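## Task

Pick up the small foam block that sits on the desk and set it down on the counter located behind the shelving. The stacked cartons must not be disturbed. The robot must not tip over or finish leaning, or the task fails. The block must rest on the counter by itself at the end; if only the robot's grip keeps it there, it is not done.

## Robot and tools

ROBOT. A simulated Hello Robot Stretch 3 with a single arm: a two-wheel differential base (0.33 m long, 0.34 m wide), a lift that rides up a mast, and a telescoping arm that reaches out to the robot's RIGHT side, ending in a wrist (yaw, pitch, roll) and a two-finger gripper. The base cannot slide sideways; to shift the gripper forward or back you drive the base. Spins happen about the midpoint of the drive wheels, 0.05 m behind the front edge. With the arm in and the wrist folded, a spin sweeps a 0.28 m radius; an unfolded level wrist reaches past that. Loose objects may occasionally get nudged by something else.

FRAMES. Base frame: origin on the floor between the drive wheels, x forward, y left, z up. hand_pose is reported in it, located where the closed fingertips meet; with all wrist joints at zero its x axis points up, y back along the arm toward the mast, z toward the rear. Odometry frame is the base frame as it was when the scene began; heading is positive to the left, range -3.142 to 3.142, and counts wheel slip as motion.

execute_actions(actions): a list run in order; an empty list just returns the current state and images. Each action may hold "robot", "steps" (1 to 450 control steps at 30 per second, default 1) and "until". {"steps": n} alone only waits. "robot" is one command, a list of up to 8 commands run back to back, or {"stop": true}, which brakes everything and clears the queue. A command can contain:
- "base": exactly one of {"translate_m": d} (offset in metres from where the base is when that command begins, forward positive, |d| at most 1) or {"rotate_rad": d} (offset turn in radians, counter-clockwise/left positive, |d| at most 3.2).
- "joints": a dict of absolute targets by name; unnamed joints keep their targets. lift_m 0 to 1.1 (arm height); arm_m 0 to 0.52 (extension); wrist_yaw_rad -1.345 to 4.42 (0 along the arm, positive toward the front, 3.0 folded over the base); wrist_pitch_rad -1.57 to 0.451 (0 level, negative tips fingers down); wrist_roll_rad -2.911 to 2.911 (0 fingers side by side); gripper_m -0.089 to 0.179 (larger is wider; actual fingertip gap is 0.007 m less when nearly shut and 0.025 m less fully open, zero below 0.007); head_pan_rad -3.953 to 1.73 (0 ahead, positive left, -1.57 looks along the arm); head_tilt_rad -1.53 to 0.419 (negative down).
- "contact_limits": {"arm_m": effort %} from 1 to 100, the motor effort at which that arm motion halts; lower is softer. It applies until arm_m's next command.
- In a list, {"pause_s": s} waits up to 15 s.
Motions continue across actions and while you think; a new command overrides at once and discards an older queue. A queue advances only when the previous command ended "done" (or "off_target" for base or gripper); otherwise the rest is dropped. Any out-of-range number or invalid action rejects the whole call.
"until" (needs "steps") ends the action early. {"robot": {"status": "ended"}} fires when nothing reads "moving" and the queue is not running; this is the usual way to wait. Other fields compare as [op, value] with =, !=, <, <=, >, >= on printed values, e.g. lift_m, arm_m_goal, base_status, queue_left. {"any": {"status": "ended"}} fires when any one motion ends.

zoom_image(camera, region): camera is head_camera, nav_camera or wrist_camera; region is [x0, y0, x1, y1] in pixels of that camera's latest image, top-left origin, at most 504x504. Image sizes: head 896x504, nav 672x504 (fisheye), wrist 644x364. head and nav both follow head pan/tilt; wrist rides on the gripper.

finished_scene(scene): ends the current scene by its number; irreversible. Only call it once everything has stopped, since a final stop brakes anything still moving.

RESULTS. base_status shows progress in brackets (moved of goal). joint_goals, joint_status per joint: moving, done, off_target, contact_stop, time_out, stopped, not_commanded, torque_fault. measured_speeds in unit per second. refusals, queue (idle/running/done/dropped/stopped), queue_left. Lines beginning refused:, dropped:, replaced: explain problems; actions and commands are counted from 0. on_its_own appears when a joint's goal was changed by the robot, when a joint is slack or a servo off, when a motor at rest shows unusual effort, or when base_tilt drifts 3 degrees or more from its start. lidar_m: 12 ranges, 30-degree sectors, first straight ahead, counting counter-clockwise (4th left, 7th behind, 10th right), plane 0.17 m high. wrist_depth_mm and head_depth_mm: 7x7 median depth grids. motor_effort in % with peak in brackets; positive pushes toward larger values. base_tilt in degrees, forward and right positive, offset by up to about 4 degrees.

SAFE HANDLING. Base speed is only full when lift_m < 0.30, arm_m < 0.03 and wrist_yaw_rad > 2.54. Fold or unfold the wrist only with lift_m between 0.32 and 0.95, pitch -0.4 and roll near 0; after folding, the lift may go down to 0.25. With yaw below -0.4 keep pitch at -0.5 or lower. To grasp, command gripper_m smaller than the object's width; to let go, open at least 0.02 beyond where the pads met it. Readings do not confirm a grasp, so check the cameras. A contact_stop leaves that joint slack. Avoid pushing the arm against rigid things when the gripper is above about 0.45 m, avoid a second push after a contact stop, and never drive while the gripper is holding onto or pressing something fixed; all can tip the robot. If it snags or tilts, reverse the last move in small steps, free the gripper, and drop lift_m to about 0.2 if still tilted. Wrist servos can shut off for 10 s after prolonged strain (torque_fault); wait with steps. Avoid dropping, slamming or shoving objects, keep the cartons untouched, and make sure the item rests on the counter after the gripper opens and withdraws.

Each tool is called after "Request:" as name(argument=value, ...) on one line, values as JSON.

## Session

Request:
execute_actions(actions=[])

Scene clock: 0.00 s.
robot.base_odometry: x=+0.000 y=+0.000 heading=+0.000 (m, m, rad; robot's odometry frame)
robot.turned_by_wheels: +0.000 (rad since the last result)
robot.turned_by_imu: +0.000 (rad since the last result)
robot.base_tilt: forward=-2.1 right=+2.3 (deg)
robot.lidar_m: 1.37 1.79 1.14 0.96 0.96 1.06 0.86 0.83 0.92 1.43 2.80 2.07
robot.head_depth_mm: 1710 2118 2121 2098 2077 1770 1319 / 1728 2054 2011 2014 2011 1746 1227 / 1750 1972 1947 1947 1954 1713 1203 / 1750 1890 1889 1881 1871 1686 1133 / 1793 1821 1813 1812 1812 1663 1076 / 1730 1746 1746 1740 1739 1692 1717 / 1697 1694 1681 1673 1675 1661 1659
robot.base_status: not_commanded
robot.joint_positions: lift_m=+0.414 arm_m=-0.002 wrist_yaw_rad=+2.989 wrist_pitch_rad=-0.553 wrist_roll_rad=-0.003 gripper_m=+0.037 head_pan_rad=+0.011 head_tilt_rad=-0.021
robot.joint_goals: lift_m=+0.414 arm_m=-0.002 wrist_yaw_rad=+2.989 wrist_pitch_rad=-0.553 wrist_roll_rad=-0.003 gripper_m=+0.037 head_pan_rad=+0.011 head_tilt_rad=-0.021
robot.joint_status: lift_m=not_commanded arm_m=not_commanded wrist_yaw_rad=not_commanded wrist_pitch_rad=not_commanded wrist_roll_rad=not_commanded gripper_m=not_commanded head_pan_rad=not_commanded head_tilt_rad=not_commanded
robot.measured_speeds: translate_m=+0.000 rotate_rad=+0.000 lift_m=+0.000 arm_m=+0.000 wrist_yaw_rad=+0.000 wrist_pitch_rad=+0.000 wrist_roll_rad=+0.000 head_pan_rad=+0.000 head_tilt_rad=+0.000
robot: refusals=0 queue=idle queue_left=0
robot.motor_effort: left_wheel=+0 right_wheel=+0 lift_m=+22 arm_m=+0 wrist_yaw_rad=+0 wrist_pitch_rad=+4 wrist_roll_rad=-1 gripper_m=+0 head_pan_rad=+0 head_tilt_rad=+1 (%)
robot.hand_pose: x=+0.0100 y=+0.0603 z=+0.3981 quat_wxyz=(+0.244, +0.692, +0.141, +0.665) (m; robot's base frame)
robot.wrist_depth_mm: 745 - 925 - - - - / 803 - - - - - - / 853 937 - - - 976 961 / 889 898 867 846 829 802 798 / 764 741 - 704 710 682 668 / 647 641 623 609 - 592 580 / 562 557 - - 525 516 512
pictures: head_camera (sideways: a quarter turn clockwise sets it upright), nav_camera (sideways: a quarter turn counterclockwise sets it upright), wrist_camera
Images, in order (width x height): head_camera 896x504, nav_camera 672x504, wrist_camera 644x364.

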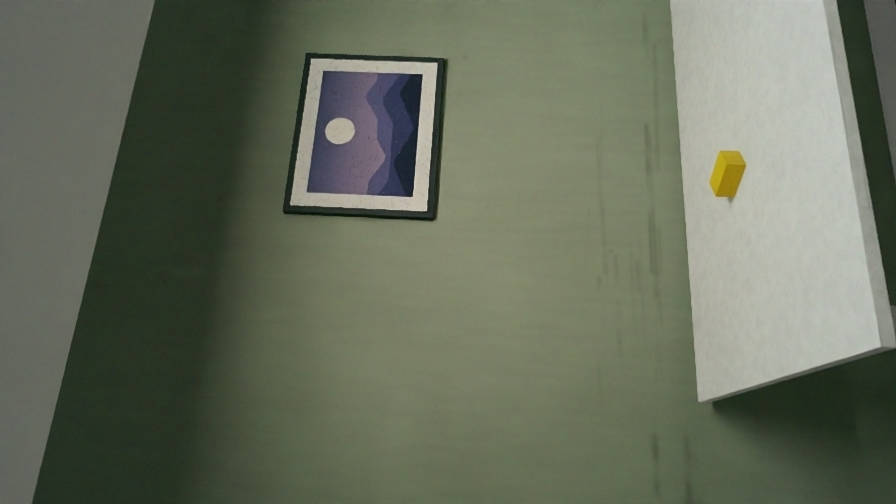

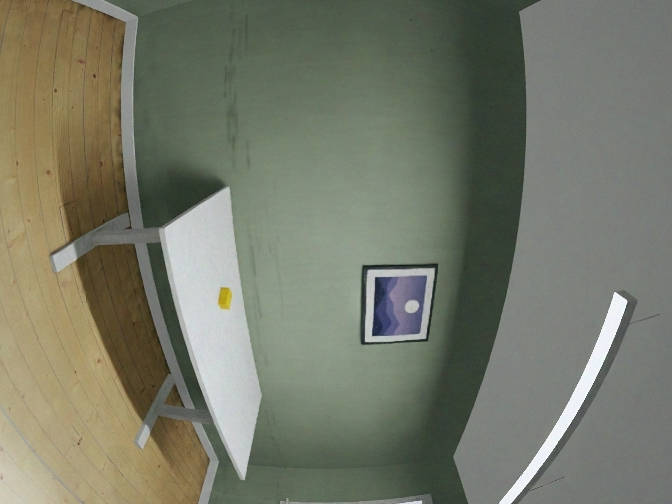

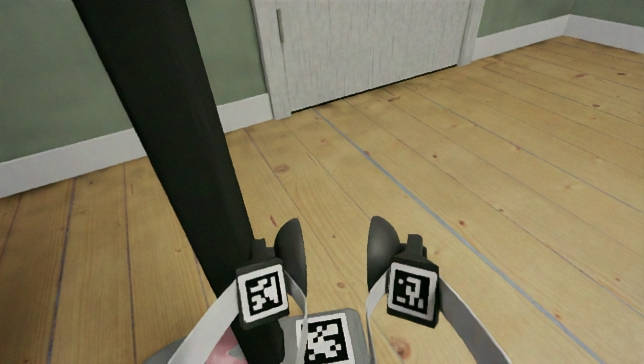

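Request:
execute_actions(actions=[{"robot":[{"base":{"rotate_rad":-0.42},"joints":{"lift_m":0.28,"wrist_pitch_rad":-0.45}},{"base":{"translate_m":0.79}},{"base":{"rotate_rad":2.24}},{"joints":{"lift_m":0.9}},{"joints":{"wrist_yaw_rad":0,"gripper_m":0.15,"head_pan_rad":-1.57,"head_tilt_rad":-0.7}}],"steps":450,"until":{"robot":{"status":"ended"}}},{"steps":300,"until":{"robot":{"status":"ended"}}}])

Scene clock: 22.97 s.
robot.base_odometry: x=+0.721 y=-0.322 heading=+1.820 (m, m, rad; robot's odometry frame)
robot.turned_by_wheels: +1.820 (rad since the last result)
robot.turned_by_imu: +1.796 (rad since the last result)
robot.base_tilt: forward=-2.0 right=+2.2 (deg)
robot.lidar_m: 1.48 1.49 1.50 1.38 1.69 1.80 2.26 1.28 1.31 1.22 0.78 1.57
robot.head_depth_mm: 1045 1161 1266 990 770 - - / 1036 1153 1267 987 778 - - / 1022 1150 1246 940 789 - - / 1019 1137 1244 971 786 - 1208 / 1015 1127 1237 966 783 1331 1205 / 1006 1129 1229 964 754 672 1184 / 1001 1118 1218 965 756 671 1199
robot.base_status: done (rotate_rad +2.2399 of +2.2400)
robot.joint_positions: lift_m=+0.899 arm_m=-0.002 wrist_yaw_rad=+0.003 wrist_pitch_rad=-0.470 wrist_roll_rad=-0.003 gripper_m=+0.150 head_pan_rad=-1.563 head_tilt_rad=-0.691
robot.joint_goals: lift_m=+0.900 arm_m=-0.002 wrist_yaw_rad=+0.000 wrist_pitch_rad=-0.450 wrist_roll_rad=-0.003 gripper_m=+0.150 head_pan_rad=-1.570 head_tilt_rad=-0.700
robot.joint_status: lift_m=done arm_m=not_commanded wrist_yaw_rad=done wrist_pitch_rad=done wrist_roll_rad=not_commanded gripper_m=done head_pan_rad=done head_tilt_rad=done
robot.measured_speeds: translate_m=+0.000 rotate_rad=+0.000 lift_m=+0.000 arm_m=+0.000 wrist_yaw_rad=+0.000 wrist_pitch_rad=+0.000 wrist_roll_rad=+0.000 head_pan_rad=+0.000 head_tilt_rad=+0.000
robot: refusals=0 queue=done queue_left=0
robot.motor_effort: left_wheel=-1(8) right_wheel=+2(15) lift_m=+31(32) arm_m=+0(1) wrist_yaw_rad=-2(1) wrist_pitch_rad=+6(6) wrist_roll_rad=+0(1) gripper_m=-1(99) head_pan_rad=-4(45) head_tilt_rad=-3(27) (%)
robot.hand_pose: x=-0.0209 y=-0.3603 z=+0.9007 quat_wxyz=(+0.689, +0.166, -0.686, -0.164) (m; robot's base frame)
robot.wrist_depth_mm: 868 869 893 898 923 941 956 / 927 952 953 952 962 899 863 / 999 885 737 672 671 645 634 / - 585 559 541 531 521 500 / - 474 454 441 431 434 413 / 396 - 383 375 367 358 352 / 344 323 329 334 334 - -
pictures: head_camera (sideways: a quarter turn clockwise sets it upright), nav_camera (sideways: a quarter turn counterclockwise sets it upright), wrist_camera
Images, in order (width x height): head_camera 896x504, nav_camera 672x504, wrist_camera 644x364.

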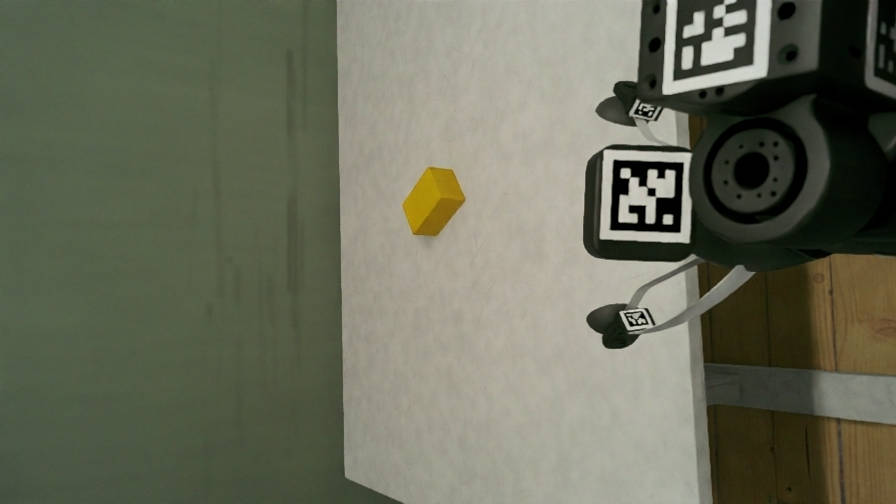

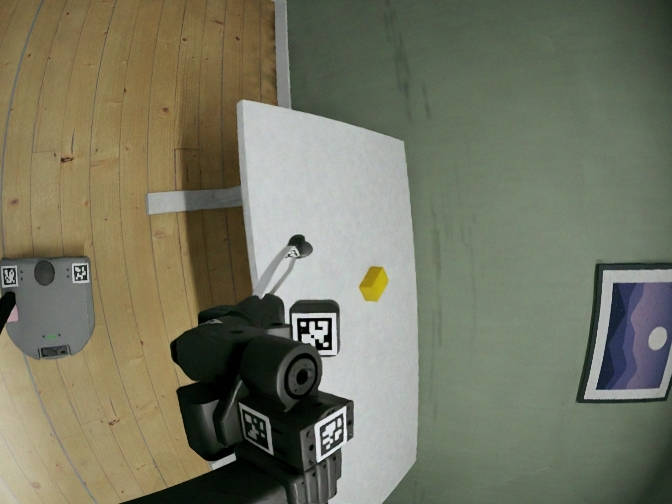

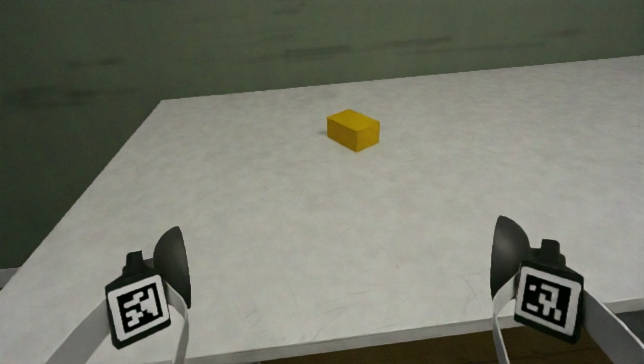

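Request:
execute_actions(actions=[{"robot":[{"base":{"translate_m":-0.04},"joints":{"arm_m":0.47,"lift_m":0.78}},{"joints":{"lift_m":0.745}}],"steps":450,"until":{"robot":{"status":"ended"}}}])

Scene clock: 32.63 s.
robot.base_odometry: x=+0.731 y=-0.361 heading=+1.820 (m, m, rad; robot's odometry frame)
robot.turned_by_wheels: +0.000 (rad since the last result)
robot.turned_by_imu: -0.001 (rad since the last result)
robot.base_tilt: forward=-2.0 right=+2.3 (deg)
robot.lidar_m: 1.52 1.53 1.50 1.37 1.66 1.79 2.22 1.25 1.26 1.22 0.79 1.57
robot.head_depth_mm: 1044 1167 1276 984 774 682 - / 1042 1156 1269 1023 752 1360 1197 / 1035 1153 1264 891 765 1343 1207 / 1034 1147 1248 934 757 1320 1214 / 1017 1135 1238 963 759 1317 1208 / 1007 1130 1229 966 755 1269 1181 / 1006 1114 1211 957 751 673 1206
robot.base_status: done (translate_m -0.0400 of -0.0400)
robot.joint_positions: lift_m=+0.746 arm_m=+0.470 wrist_yaw_rad=+0.002 wrist_pitch_rad=-0.469 wrist_roll_rad=-0.003 gripper_m=+0.150 head_pan_rad=-1.563 head_tilt_rad=-0.692
robot.joint_goals: lift_m=+0.745 arm_m=+0.470 wrist_yaw_rad=+0.000 wrist_pitch_rad=-0.450 wrist_roll_rad=-0.003 gripper_m=+0.150 head_pan_rad=-1.570 head_tilt_rad=-0.700
robot.joint_status: lift_m=done arm_m=done wrist_yaw_rad=done wrist_pitch_rad=done wrist_roll_rad=not_commanded gripper_m=done head_pan_rad=done head_tilt_rad=done
robot.measured_speeds: translate_m=+0.000 rotate_rad=+0.000 lift_m=+0.000 arm_m=+0.000 wrist_yaw_rad=+0.000 wrist_pitch_rad=+0.000 wrist_roll_rad=+0.000 head_pan_rad=+0.000 head_tilt_rad=+0.000
robot: refusals=0 queue=done queue_left=0
robot.motor_effort: left_wheel=-1(5) right_wheel=+2(3) lift_m=+11(30) arm_m=+2(2) wrist_yaw_rad=-1(2) wrist_pitch_rad=+6(6) wrist_roll_rad=+0(0) gripper_m=+0(1) head_pan_rad=-4(4) head_tilt_rad=-4(3) (%)
robot.hand_pose: x=-0.0212 y=-0.8324 z=+0.7469 quat_wxyz=(+0.689, +0.165, -0.686, -0.164) (m; robot's base frame)
robot.wrist_depth_mm: 441 452 460 470 479 493 500 / 480 486 490 496 467 446 424 / 388 377 362 347 335 324 312 / 293 286 276 190 261 253 245 / 234 232 207 152 196 213 203 / 194 - 182 131 147 177 174 / 171 159 161 133 152 151 147
pictures: head_camera (sideways: a quarter turn clockwise sets it upright), nav_camera (sideways: a quarter turn counterclockwise sets it upright), wrist_camera
Images, in order (width x height): head_camera 896x504, nav_camera 672x504, wrist_camera 644x364.

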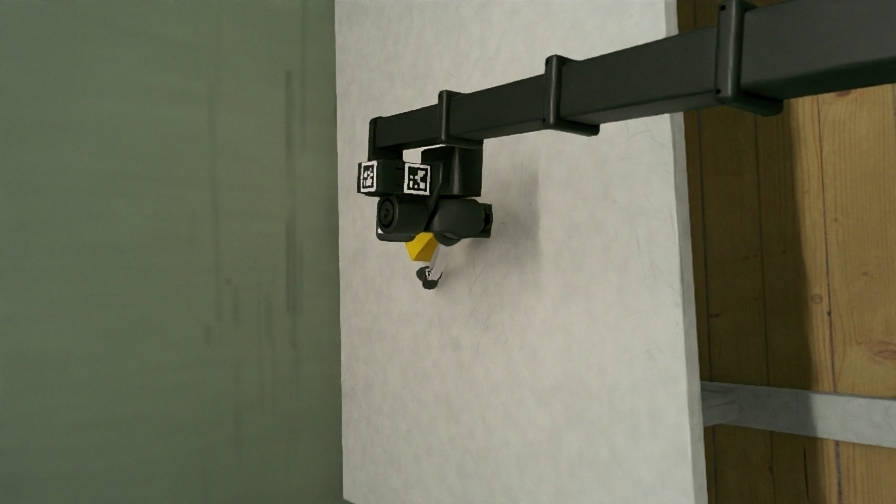

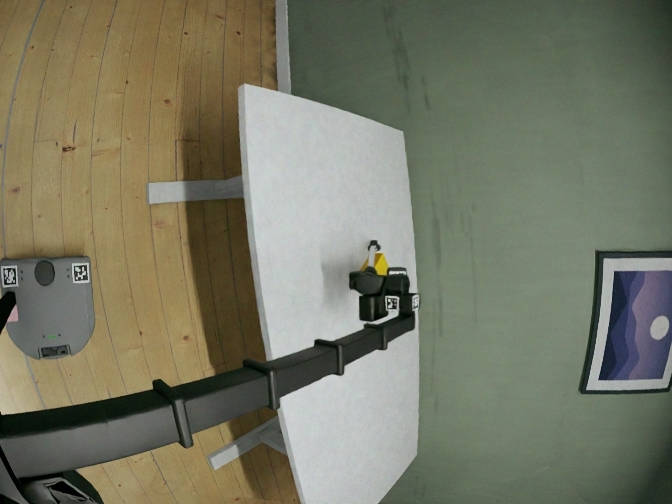

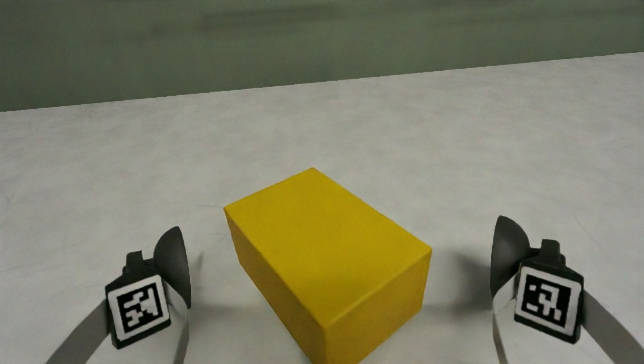

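Request:
execute_actions(actions=[{"robot":[{"joints":{"arm_m":0.495,"lift_m":0.73}},{"joints":{"gripper_m":0.0}},{"joints":{"lift_m":0.9}},{"joints":{"arm_m":0,"head_pan_rad":1.5,"head_tilt_rad":-0.3}}],"steps":450,"until":{"robot":{"status":"ended"}}}])

Scene clock: 45.17 s.
robot.base_odometry: x=+0.731 y=-0.361 heading=+1.820 (m, m, rad; robot's odometry frame)
robot.turned_by_wheels: +0.000 (rad since the last result)
robot.turned_by_imu: -0.002 (rad since the last result)
robot.base_tilt: forward=-2.1 right=+2.3 (deg)
robot.lidar_m: 1.52 1.53 1.50 1.38 1.65 1.80 2.22 1.26 1.26 1.22 0.79 1.57
robot.head_depth_mm: 1607 1660 1757 1668 1678 1767 1628 / 1646 1762 1824 1592 1582 1903 1623 / 1667 1726 1421 1473 1552 1673 1603 / 1635 1701 1381 1420 1625 1639 1590 / 1587 1680 1764 1640 1662 1799 1580 / 3122 3237 3491 3022 2956 2057 1595 / 3067 3261 3347 2942 2930 2034 1581
robot.base_status: done (translate_m -0.0400 of -0.0400)
robot.joint_positions: lift_m=+0.899 arm_m=+0.000 wrist_yaw_rad=-0.002 wrist_pitch_rad=-0.469 wrist_roll_rad=-0.004 gripper_m=+0.042 head_pan_rad=+1.493 head_tilt_rad=-0.310
robot.joint_goals: lift_m=+0.900 arm_m=+0.000 wrist_yaw_rad=+0.000 wrist_pitch_rad=-0.450 wrist_roll_rad=-0.004 gripper_m=+0.040 head_pan_rad=+1.500 head_tilt_rad=-0.300
robot.joint_status: lift_m=done arm_m=done wrist_yaw_rad=done wrist_pitch_rad=done wrist_roll_rad=not_commanded gripper_m=done head_pan_rad=done head_tilt_rad=done
robot.measured_speeds: translate_m=+0.000 rotate_rad=+0.000 lift_m=+0.000 arm_m=+0.000 wrist_yaw_rad=+0.000 wrist_pitch_rad=+0.000 wrist_roll_rad=+0.000 head_pan_rad=+0.000 head_tilt_rad=+0.000
robot: refusals=0 queue=done queue_left=0
robot.on_its_own: gripper_m is held at +0.040, not at your +0.000, by its stall guard, which is still easing
robot.motor_effort: left_wheel=-2(2) right_wheel=+3(8) lift_m=+31(34) arm_m=-2(3) wrist_yaw_rad=+1(4) wrist_pitch_rad=+6(6) wrist_roll_rad=+0(0) gripper_m=-30(100) head_pan_rad=+4(48) head_tilt_rad=+4(21) (%)
robot.hand_pose: x=-0.0219 y=-0.3629 z=+0.9008 quat_wxyz=(+0.689, +0.164, -0.686, -0.165) (m; robot's base frame)
robot.wrist_depth_mm: 839 863 890 896 923 949 973 / 912 932 950 955 961 901 870 / - 801 737 719 689 654 630 / - 576 565 537 537 515 509 / 486 464 155 139 431 427 413 / 395 389 116 116 115 367 351 / 339 331 325 105 123 - -
pictures: head_camera (sideways: a quarter turn clockwise sets it upright), nav_camera (sideways: a quarter turn counterclockwise sets it upright), wrist_camera
Images, in order (width x height): head_camera 896x504, nav_camera 672x504, wrist_camera 644x364.

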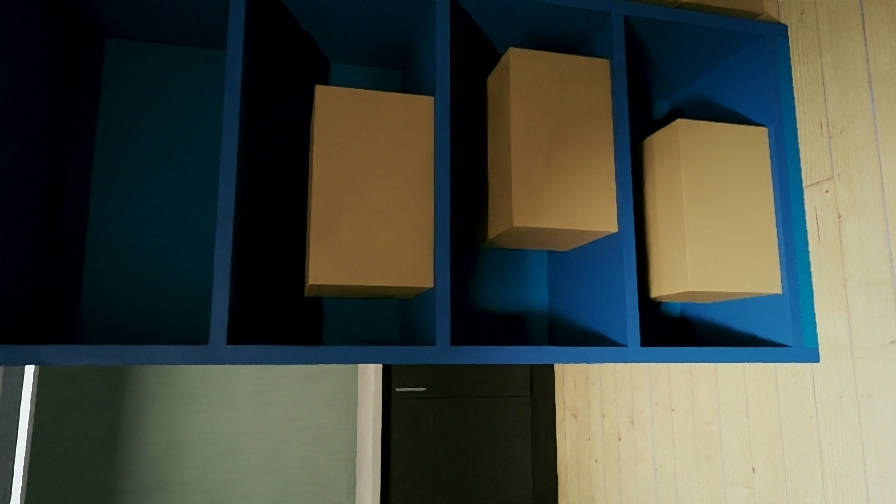

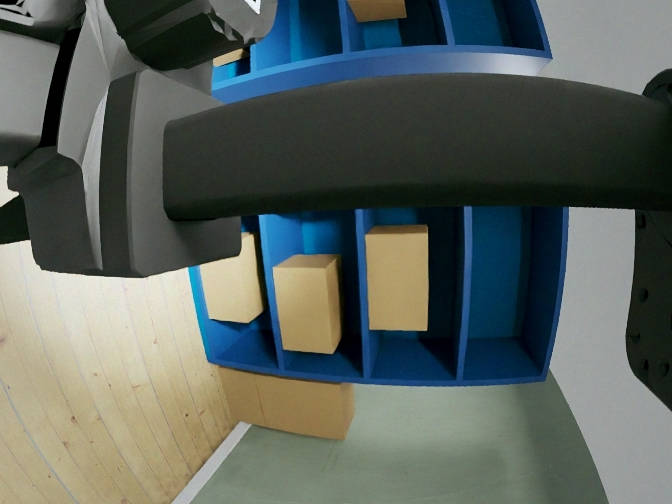

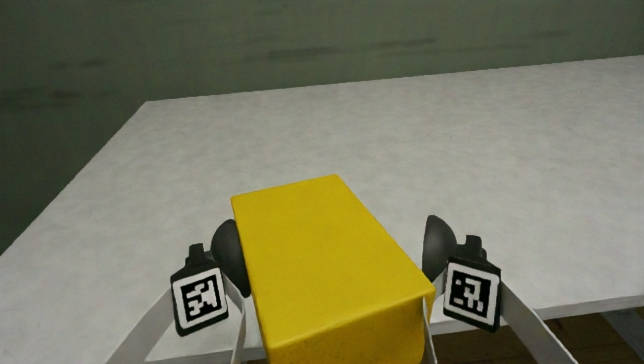

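Request:
execute_actions(actions=[{"robot":[{"joints":{"wrist_yaw_rad":3.0,"wrist_pitch_rad":-0.4,"head_pan_rad":0,"head_tilt_rad":-0.5}},{"joints":{"lift_m":0.28}},{"base":{"translate_m":-0.5}},{"base":{"rotate_rad":1.6}}],"steps":450,"until":{"robot":{"status":"ended"}}},{"steps":450,"until":{"robot":{"status":"ended"}}}])

Scene clock: 64.53 s.
robot.base_odometry: x=+0.855 y=-0.845 heading=-2.863 (m, m, rad; robot's odometry frame)
robot.turned_by_wheels: +1.600 (rad since the last result)
robot.turned_by_imu: +1.582 (rad since the last result)
robot.base_tilt: forward=-2.1 right=+2.3 (deg)
robot.lidar_m: 1.33 1.40 1.84 1.72 1.75 0.97 1.28 1.11 1.08 2.01 2.07 1.42
robot.head_depth_mm: 1271 1332 1413 1784 1706 1713 1378 / 3065 3272 1750 1733 1733 1702 1370 / 3077 3288 2993 3094 2213 1684 1358 / 3045 3222 2905 3127 2190 1678 1363 / 2925 3121 2873 2784 2019 1667 1345 / 1458 1582 1686 1817 1956 1653 1339 / 1451 1598 1673 1818 1625 1654 1343
robot.base_status: done (rotate_rad +1.5999 of +1.6000)
robot.joint_positions: lift_m=+0.281 arm_m=+0.000 wrist_yaw_rad=+2.998 wrist_pitch_rad=-0.423 wrist_roll_rad=-0.004 gripper_m=+0.051 head_pan_rad=+0.007 head_tilt_rad=-0.495
robot.joint_goals: lift_m=+0.280 arm_m=+0.000 wrist_yaw_rad=+3.000 wrist_pitch_rad=-0.400 wrist_roll_rad=-0.004 gripper_m=+0.050 head_pan_rad=+0.000 head_tilt_rad=-0.500
robot.joint_status: lift_m=done arm_m=done wrist_yaw_rad=done wrist_pitch_rad=done wrist_roll_rad=not_commanded gripper_m=done head_pan_rad=done head_tilt_rad=done
robot.measured_speeds: translate_m=+0.000 rotate_rad=+0.000 lift_m=+0.000 arm_m=+0.000 wrist_yaw_rad=+0.000 wrist_pitch_rad=+0.000 wrist_roll_rad=+0.000 head_pan_rad=+0.000 head_tilt_rad=+0.000
robot: refusals=0 queue=done queue_left=0
robot.on_its_own: gripper_m is held at +0.050, not at your +0.000, by its stall guard, which is not easing now
robot.motor_effort: left_wheel=-1(7) right_wheel=+2(15) lift_m=+11(30) arm_m=-1(2) wrist_yaw_rad=+1(2) wrist_pitch_rad=+7(9) wrist_roll_rad=+0(1) gripper_m=-25(31) head_pan_rad=-4(44) head_tilt_rad=-2(14) (%)
robot.hand_pose: x=+0.0108 y=+0.0763 z=+0.2921 quat_wxyz=(+0.198, +0.699, +0.099, +0.680) (m; robot's base frame)
robot.wrist_depth_mm: - - - - - - - / - - - - - - - / - - - - - 976 949 / 869 853 808 771 780 735 706 / 672 653 141 140 612 604 583 / 560 547 119 115 114 513 489 / 475 - - 104 123 419 426
pictures: head_camera (sideways: a quarter turn clockwise sets it upright), nav_camera (sideways: a quarter turn counterclockwise sets it upright), wrist_camera
Images, in order (width x height): head_camera 896x504, nav_camera 672x504, wrist_camera 644x364.

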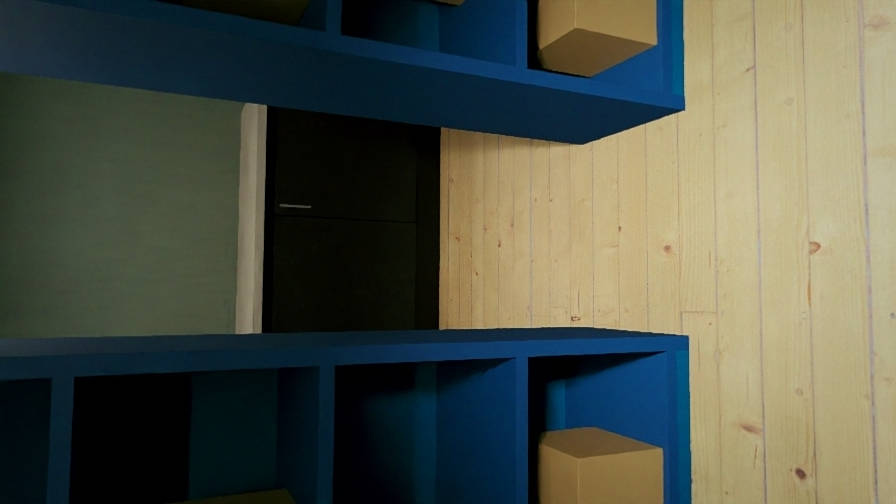

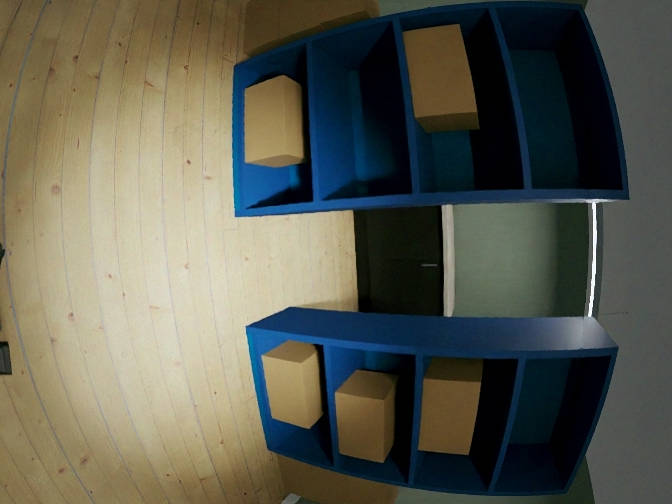

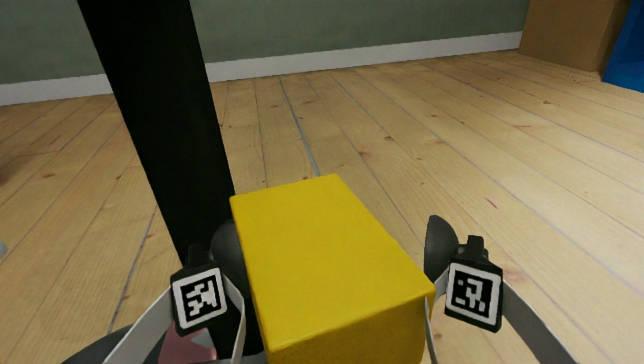

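Request:
execute_actions(actions=[{"robot":[{"base":{"rotate_rad":-0.035}},{"base":{"translate_m":1.0}},{"base":{"translate_m":1.0}},{"base":{"translate_m":0.3}},{"base":{"rotate_rad":1.57},"joints":{"head_pan_rad":-1.57,"head_tilt_rad":-0.8}},{"joints":{"lift_m":0.9}},{"joints":{"wrist_yaw_rad":0}},{"joints":{"lift_m":1.08}}],"steps":450,"until":{"robot":{"status":"ended"}}},{"steps":450,"until":{"robot":{"status":"ended"}}}])

Scene clock: 95.70 s.
robot.base_odometry: x=-1.378 y=-1.400 heading=-1.328 (m, m, rad; robot's odometry frame)
robot.turned_by_wheels: +1.535 (rad since the last result)
robot.turned_by_imu: +1.509 (rad since the last result)
robot.base_tilt: forward=-2.1 right=+2.3 (deg)
robot.lidar_m: 2.01 0.85 0.64 1.01 0.57 0.63 1.50 1.76 0.67 0.61 0.61 0.76
robot.head_depth_mm: - - - - - 1298 1172 / - - - - - 1285 1169 / - - - - - 1268 1172 / 1008 1029 349 769 949 1254 1163 / 1012 1030 727 761 924 1256 1160 / 1005 1022 724 745 910 1150 1151 / 996 1014 719 738 890 1124 1153
robot.base_status: done (rotate_rad +1.5699 of +1.5700)
robot.joint_positions: lift_m=+1.079 arm_m=+0.000 wrist_yaw_rad=+0.003 wrist_pitch_rad=-0.423 wrist_roll_rad=-0.004 gripper_m=+0.051 head_pan_rad=-1.563 head_tilt_rad=-0.790
robot.joint_goals: lift_m=+1.080 arm_m=+0.000 wrist_yaw_rad=+0.000 wrist_pitch_rad=-0.400 wrist_roll_rad=-0.004 gripper_m=+0.050 head_pan_rad=-1.570 head_tilt_rad=-0.800
robot.joint_status: lift_m=done arm_m=done wrist_yaw_rad=done wrist_pitch_rad=done wrist_roll_rad=not_commanded gripper_m=done head_pan_rad=done head_tilt_rad=done
robot.measured_speeds: translate_m=+0.000 rotate_rad=+0.000 lift_m=+0.000 arm_m=+0.000 wrist_yaw_rad=+0.000 wrist_pitch_rad=+0.000 wrist_roll_rad=+0.000 head_pan_rad=+0.000 head_tilt_rad=+0.000
robot: refusals=0 queue=done queue_left=0
robot.on_its_own: gripper_m is held at +0.050, not at your +0.000, by its stall guard, which is not easing now
robot.motor_effort: left_wheel=-1(8) right_wheel=+2(14) lift_m=+31(34) arm_m=-1(2) wrist_yaw_rad=-2(4) wrist_pitch_rad=+7(7) wrist_roll_rad=+1(1) gripper_m=-25(24) head_pan_rad=-4(48) head_tilt_rad=-3(19) (%)
robot.hand_pose: x=-0.0209 y=-0.3690 z=+1.0911 quat_wxyz=(+0.693, +0.150, -0.689, -0.147) (m; robot's base frame)
robot.wrist_depth_mm: 809 836 857 882 906 935 973 / 870 899 933 940 975 - - / 874 848 821 764 746 711 - / 648 605 598 574 556 530 524 / 497 480 155 140 470 491 552 / 441 467 120 115 114 595 638 / 526 556 579 104 123 696 -
pictures: head_camera (sideways: a quarter turn clockwise sets it upright), nav_camera (sideways: a quarter turn counterclockwise sets it upright), wrist_camera
Images, in order (width x height): head_camera 896x504, nav_camera 672x504, wrist_camera 644x364.

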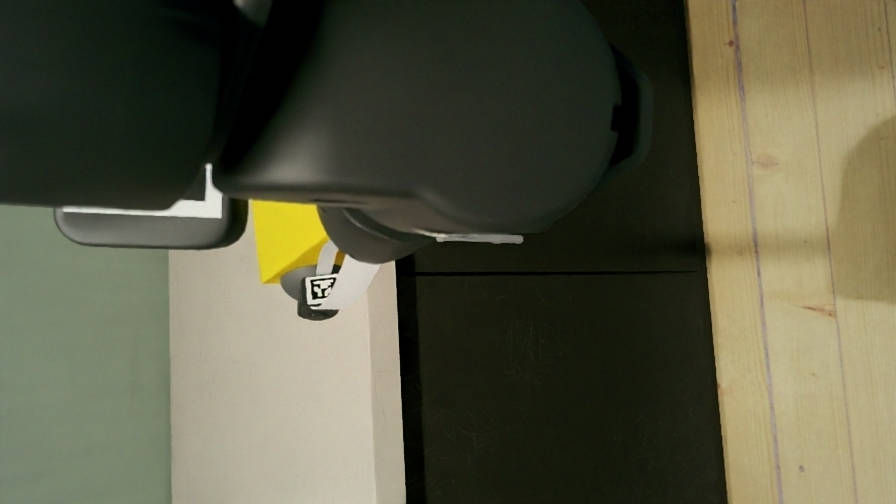

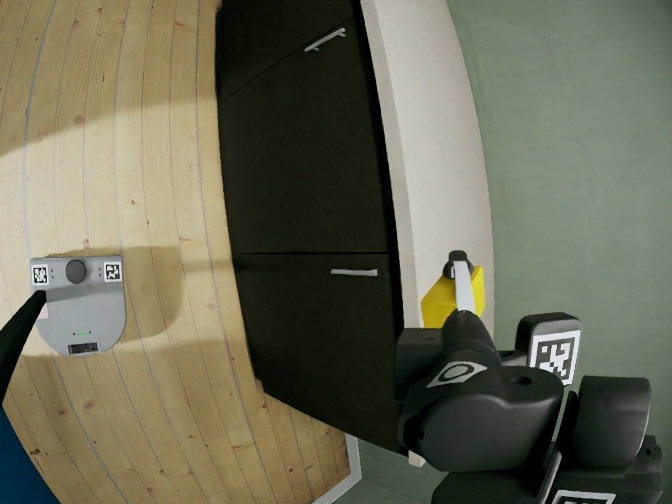

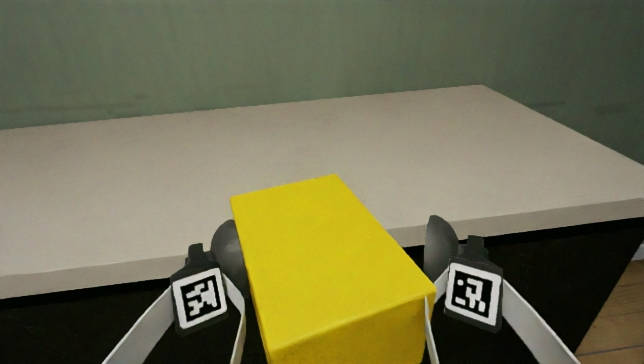

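Request:
execute_actions(actions=[{"robot":[{"joints":{"arm_m":0.46}},{"joints":{"lift_m":0.925}},{"joints":{"gripper_m":0.15}},{"joints":{"lift_m":1.05}},{"joints":{"arm_m":0.1}}],"steps":450,"until":{"robot":{"status":"ended"}}},{"steps":300,"until":{"robot":{"status":"ended"}}}])

Scene clock: 112.33 s.
robot.base_odometry: x=-1.378 y=-1.400 heading=-1.328 (m, m, rad; robot's odometry frame)
robot.turned_by_wheels: +0.000 (rad since the last result)
robot.turned_by_imu: -0.002 (rad since the last result)
robot.base_tilt: forward=-2.1 right=+2.3 (deg)
robot.lidar_m: 2.01 0.85 0.64 1.00 0.57 0.63 1.50 1.75 0.66 0.61 0.61 0.76
robot.head_depth_mm: - - - 809 998 1290 1165 / - - - 797 979 1291 1173 / - - - 807 959 1253 1163 / 1021 972 699 767 946 1257 1159 / 1015 1023 698 757 921 1246 1160 / 1003 1020 723 746 907 1152 1158 / 994 1012 721 736 891 1129 1153
robot.base_status: done (rotate_rad +1.5699 of +1.5700)
robot.joint_positions: lift_m=+1.049 arm_m=+0.100 wrist_yaw_rad=+0.002 wrist_pitch_rad=-0.421 wrist_roll_rad=-0.004 gripper_m=+0.150 head_pan_rad=-1.563 head_tilt_rad=-0.790
robot.joint_goals: lift_m=+1.050 arm_m=+0.100 wrist_yaw_rad=+0.000 wrist_pitch_rad=-0.400 wrist_roll_rad=-0.004 gripper_m=+0.150 head_pan_rad=-1.570 head_tilt_rad=-0.800
robot.joint_status: lift_m=done arm_m=done wrist_yaw_rad=done wrist_pitch_rad=done wrist_roll_rad=not_commanded gripper_m=done head_pan_rad=done head_tilt_rad=done
robot.measured_speeds: translate_m=+0.000 rotate_rad=+0.000 lift_m=+0.000 arm_m=+0.000 wrist_yaw_rad=+0.000 wrist_pitch_rad=+0.000 wrist_roll_rad=+0.000 head_pan_rad=+0.000 head_tilt_rad=+0.000
robot: refusals=0 queue=done queue_left=0
robot.motor_effort: left_wheel=-1(1) right_wheel=+2(2) lift_m=+31(34) arm_m=-2(1) wrist_yaw_rad=-1(2) wrist_pitch_rad=+6(7) wrist_roll_rad=+0(0) gripper_m=+1(100) head_pan_rad=-4(3) head_tilt_rad=-3(4) (%)
robot.hand_pose: x=-0.0212 y=-0.4692 z=+1.0615 quat_wxyz=(+0.693, +0.149, -0.690, -0.147) (m; robot's base frame)
robot.wrist_depth_mm: 718 747 777 794 812 847 877 / 773 811 818 850 869 902 941 / 793 763 737 697 670 643 979 / 569 553 532 496 499 493 478 / 443 444 422 412 405 410 391 / 369 - 361 364 375 425 458 / 346 408 423 443 469 508 545
pictures: head_camera (sideways: a quarter turn clockwise sets it upright), nav_camera (sideways: a quarter turn counterclockwise sets it upright), wrist_camera
Images, in order (width x height): head_camera 896x504, nav_camera 672x504, wrist_camera 644x364.

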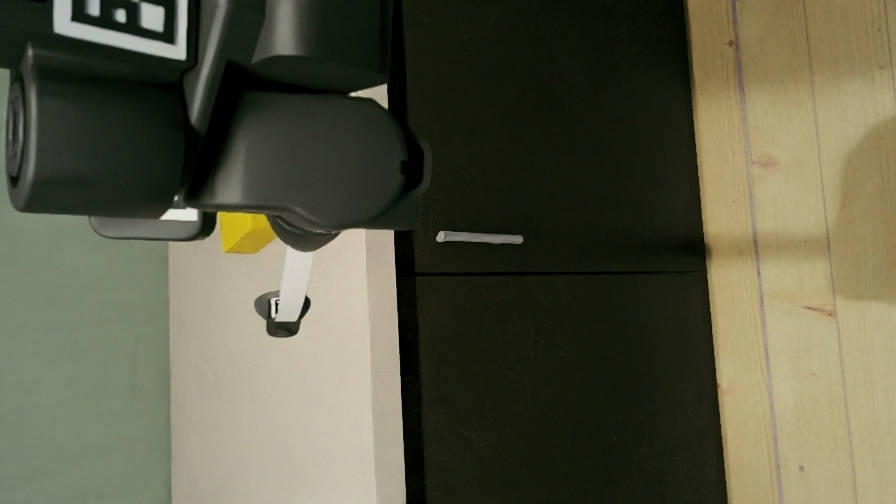

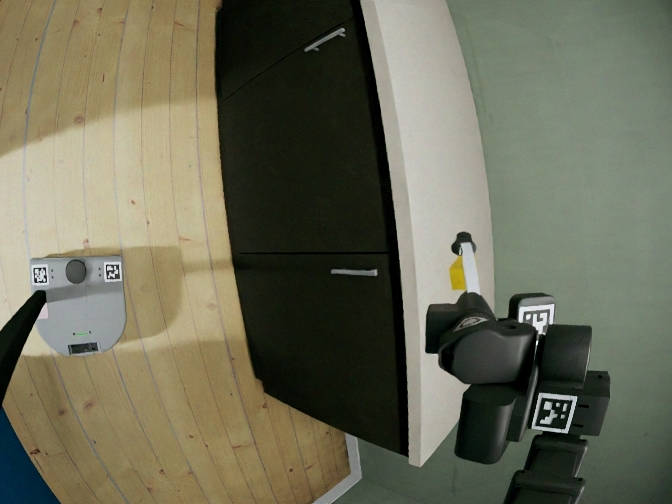

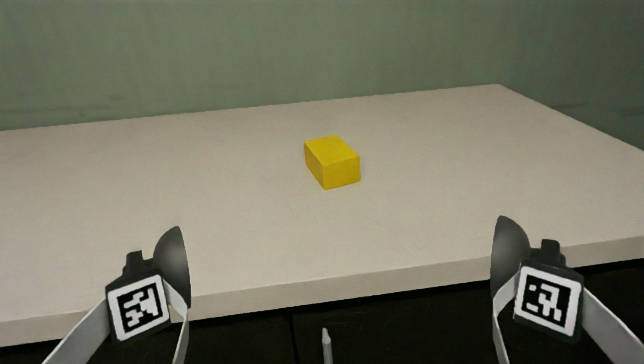

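Request:
finished_scene(scene=2)

The scene is finished: the task was done.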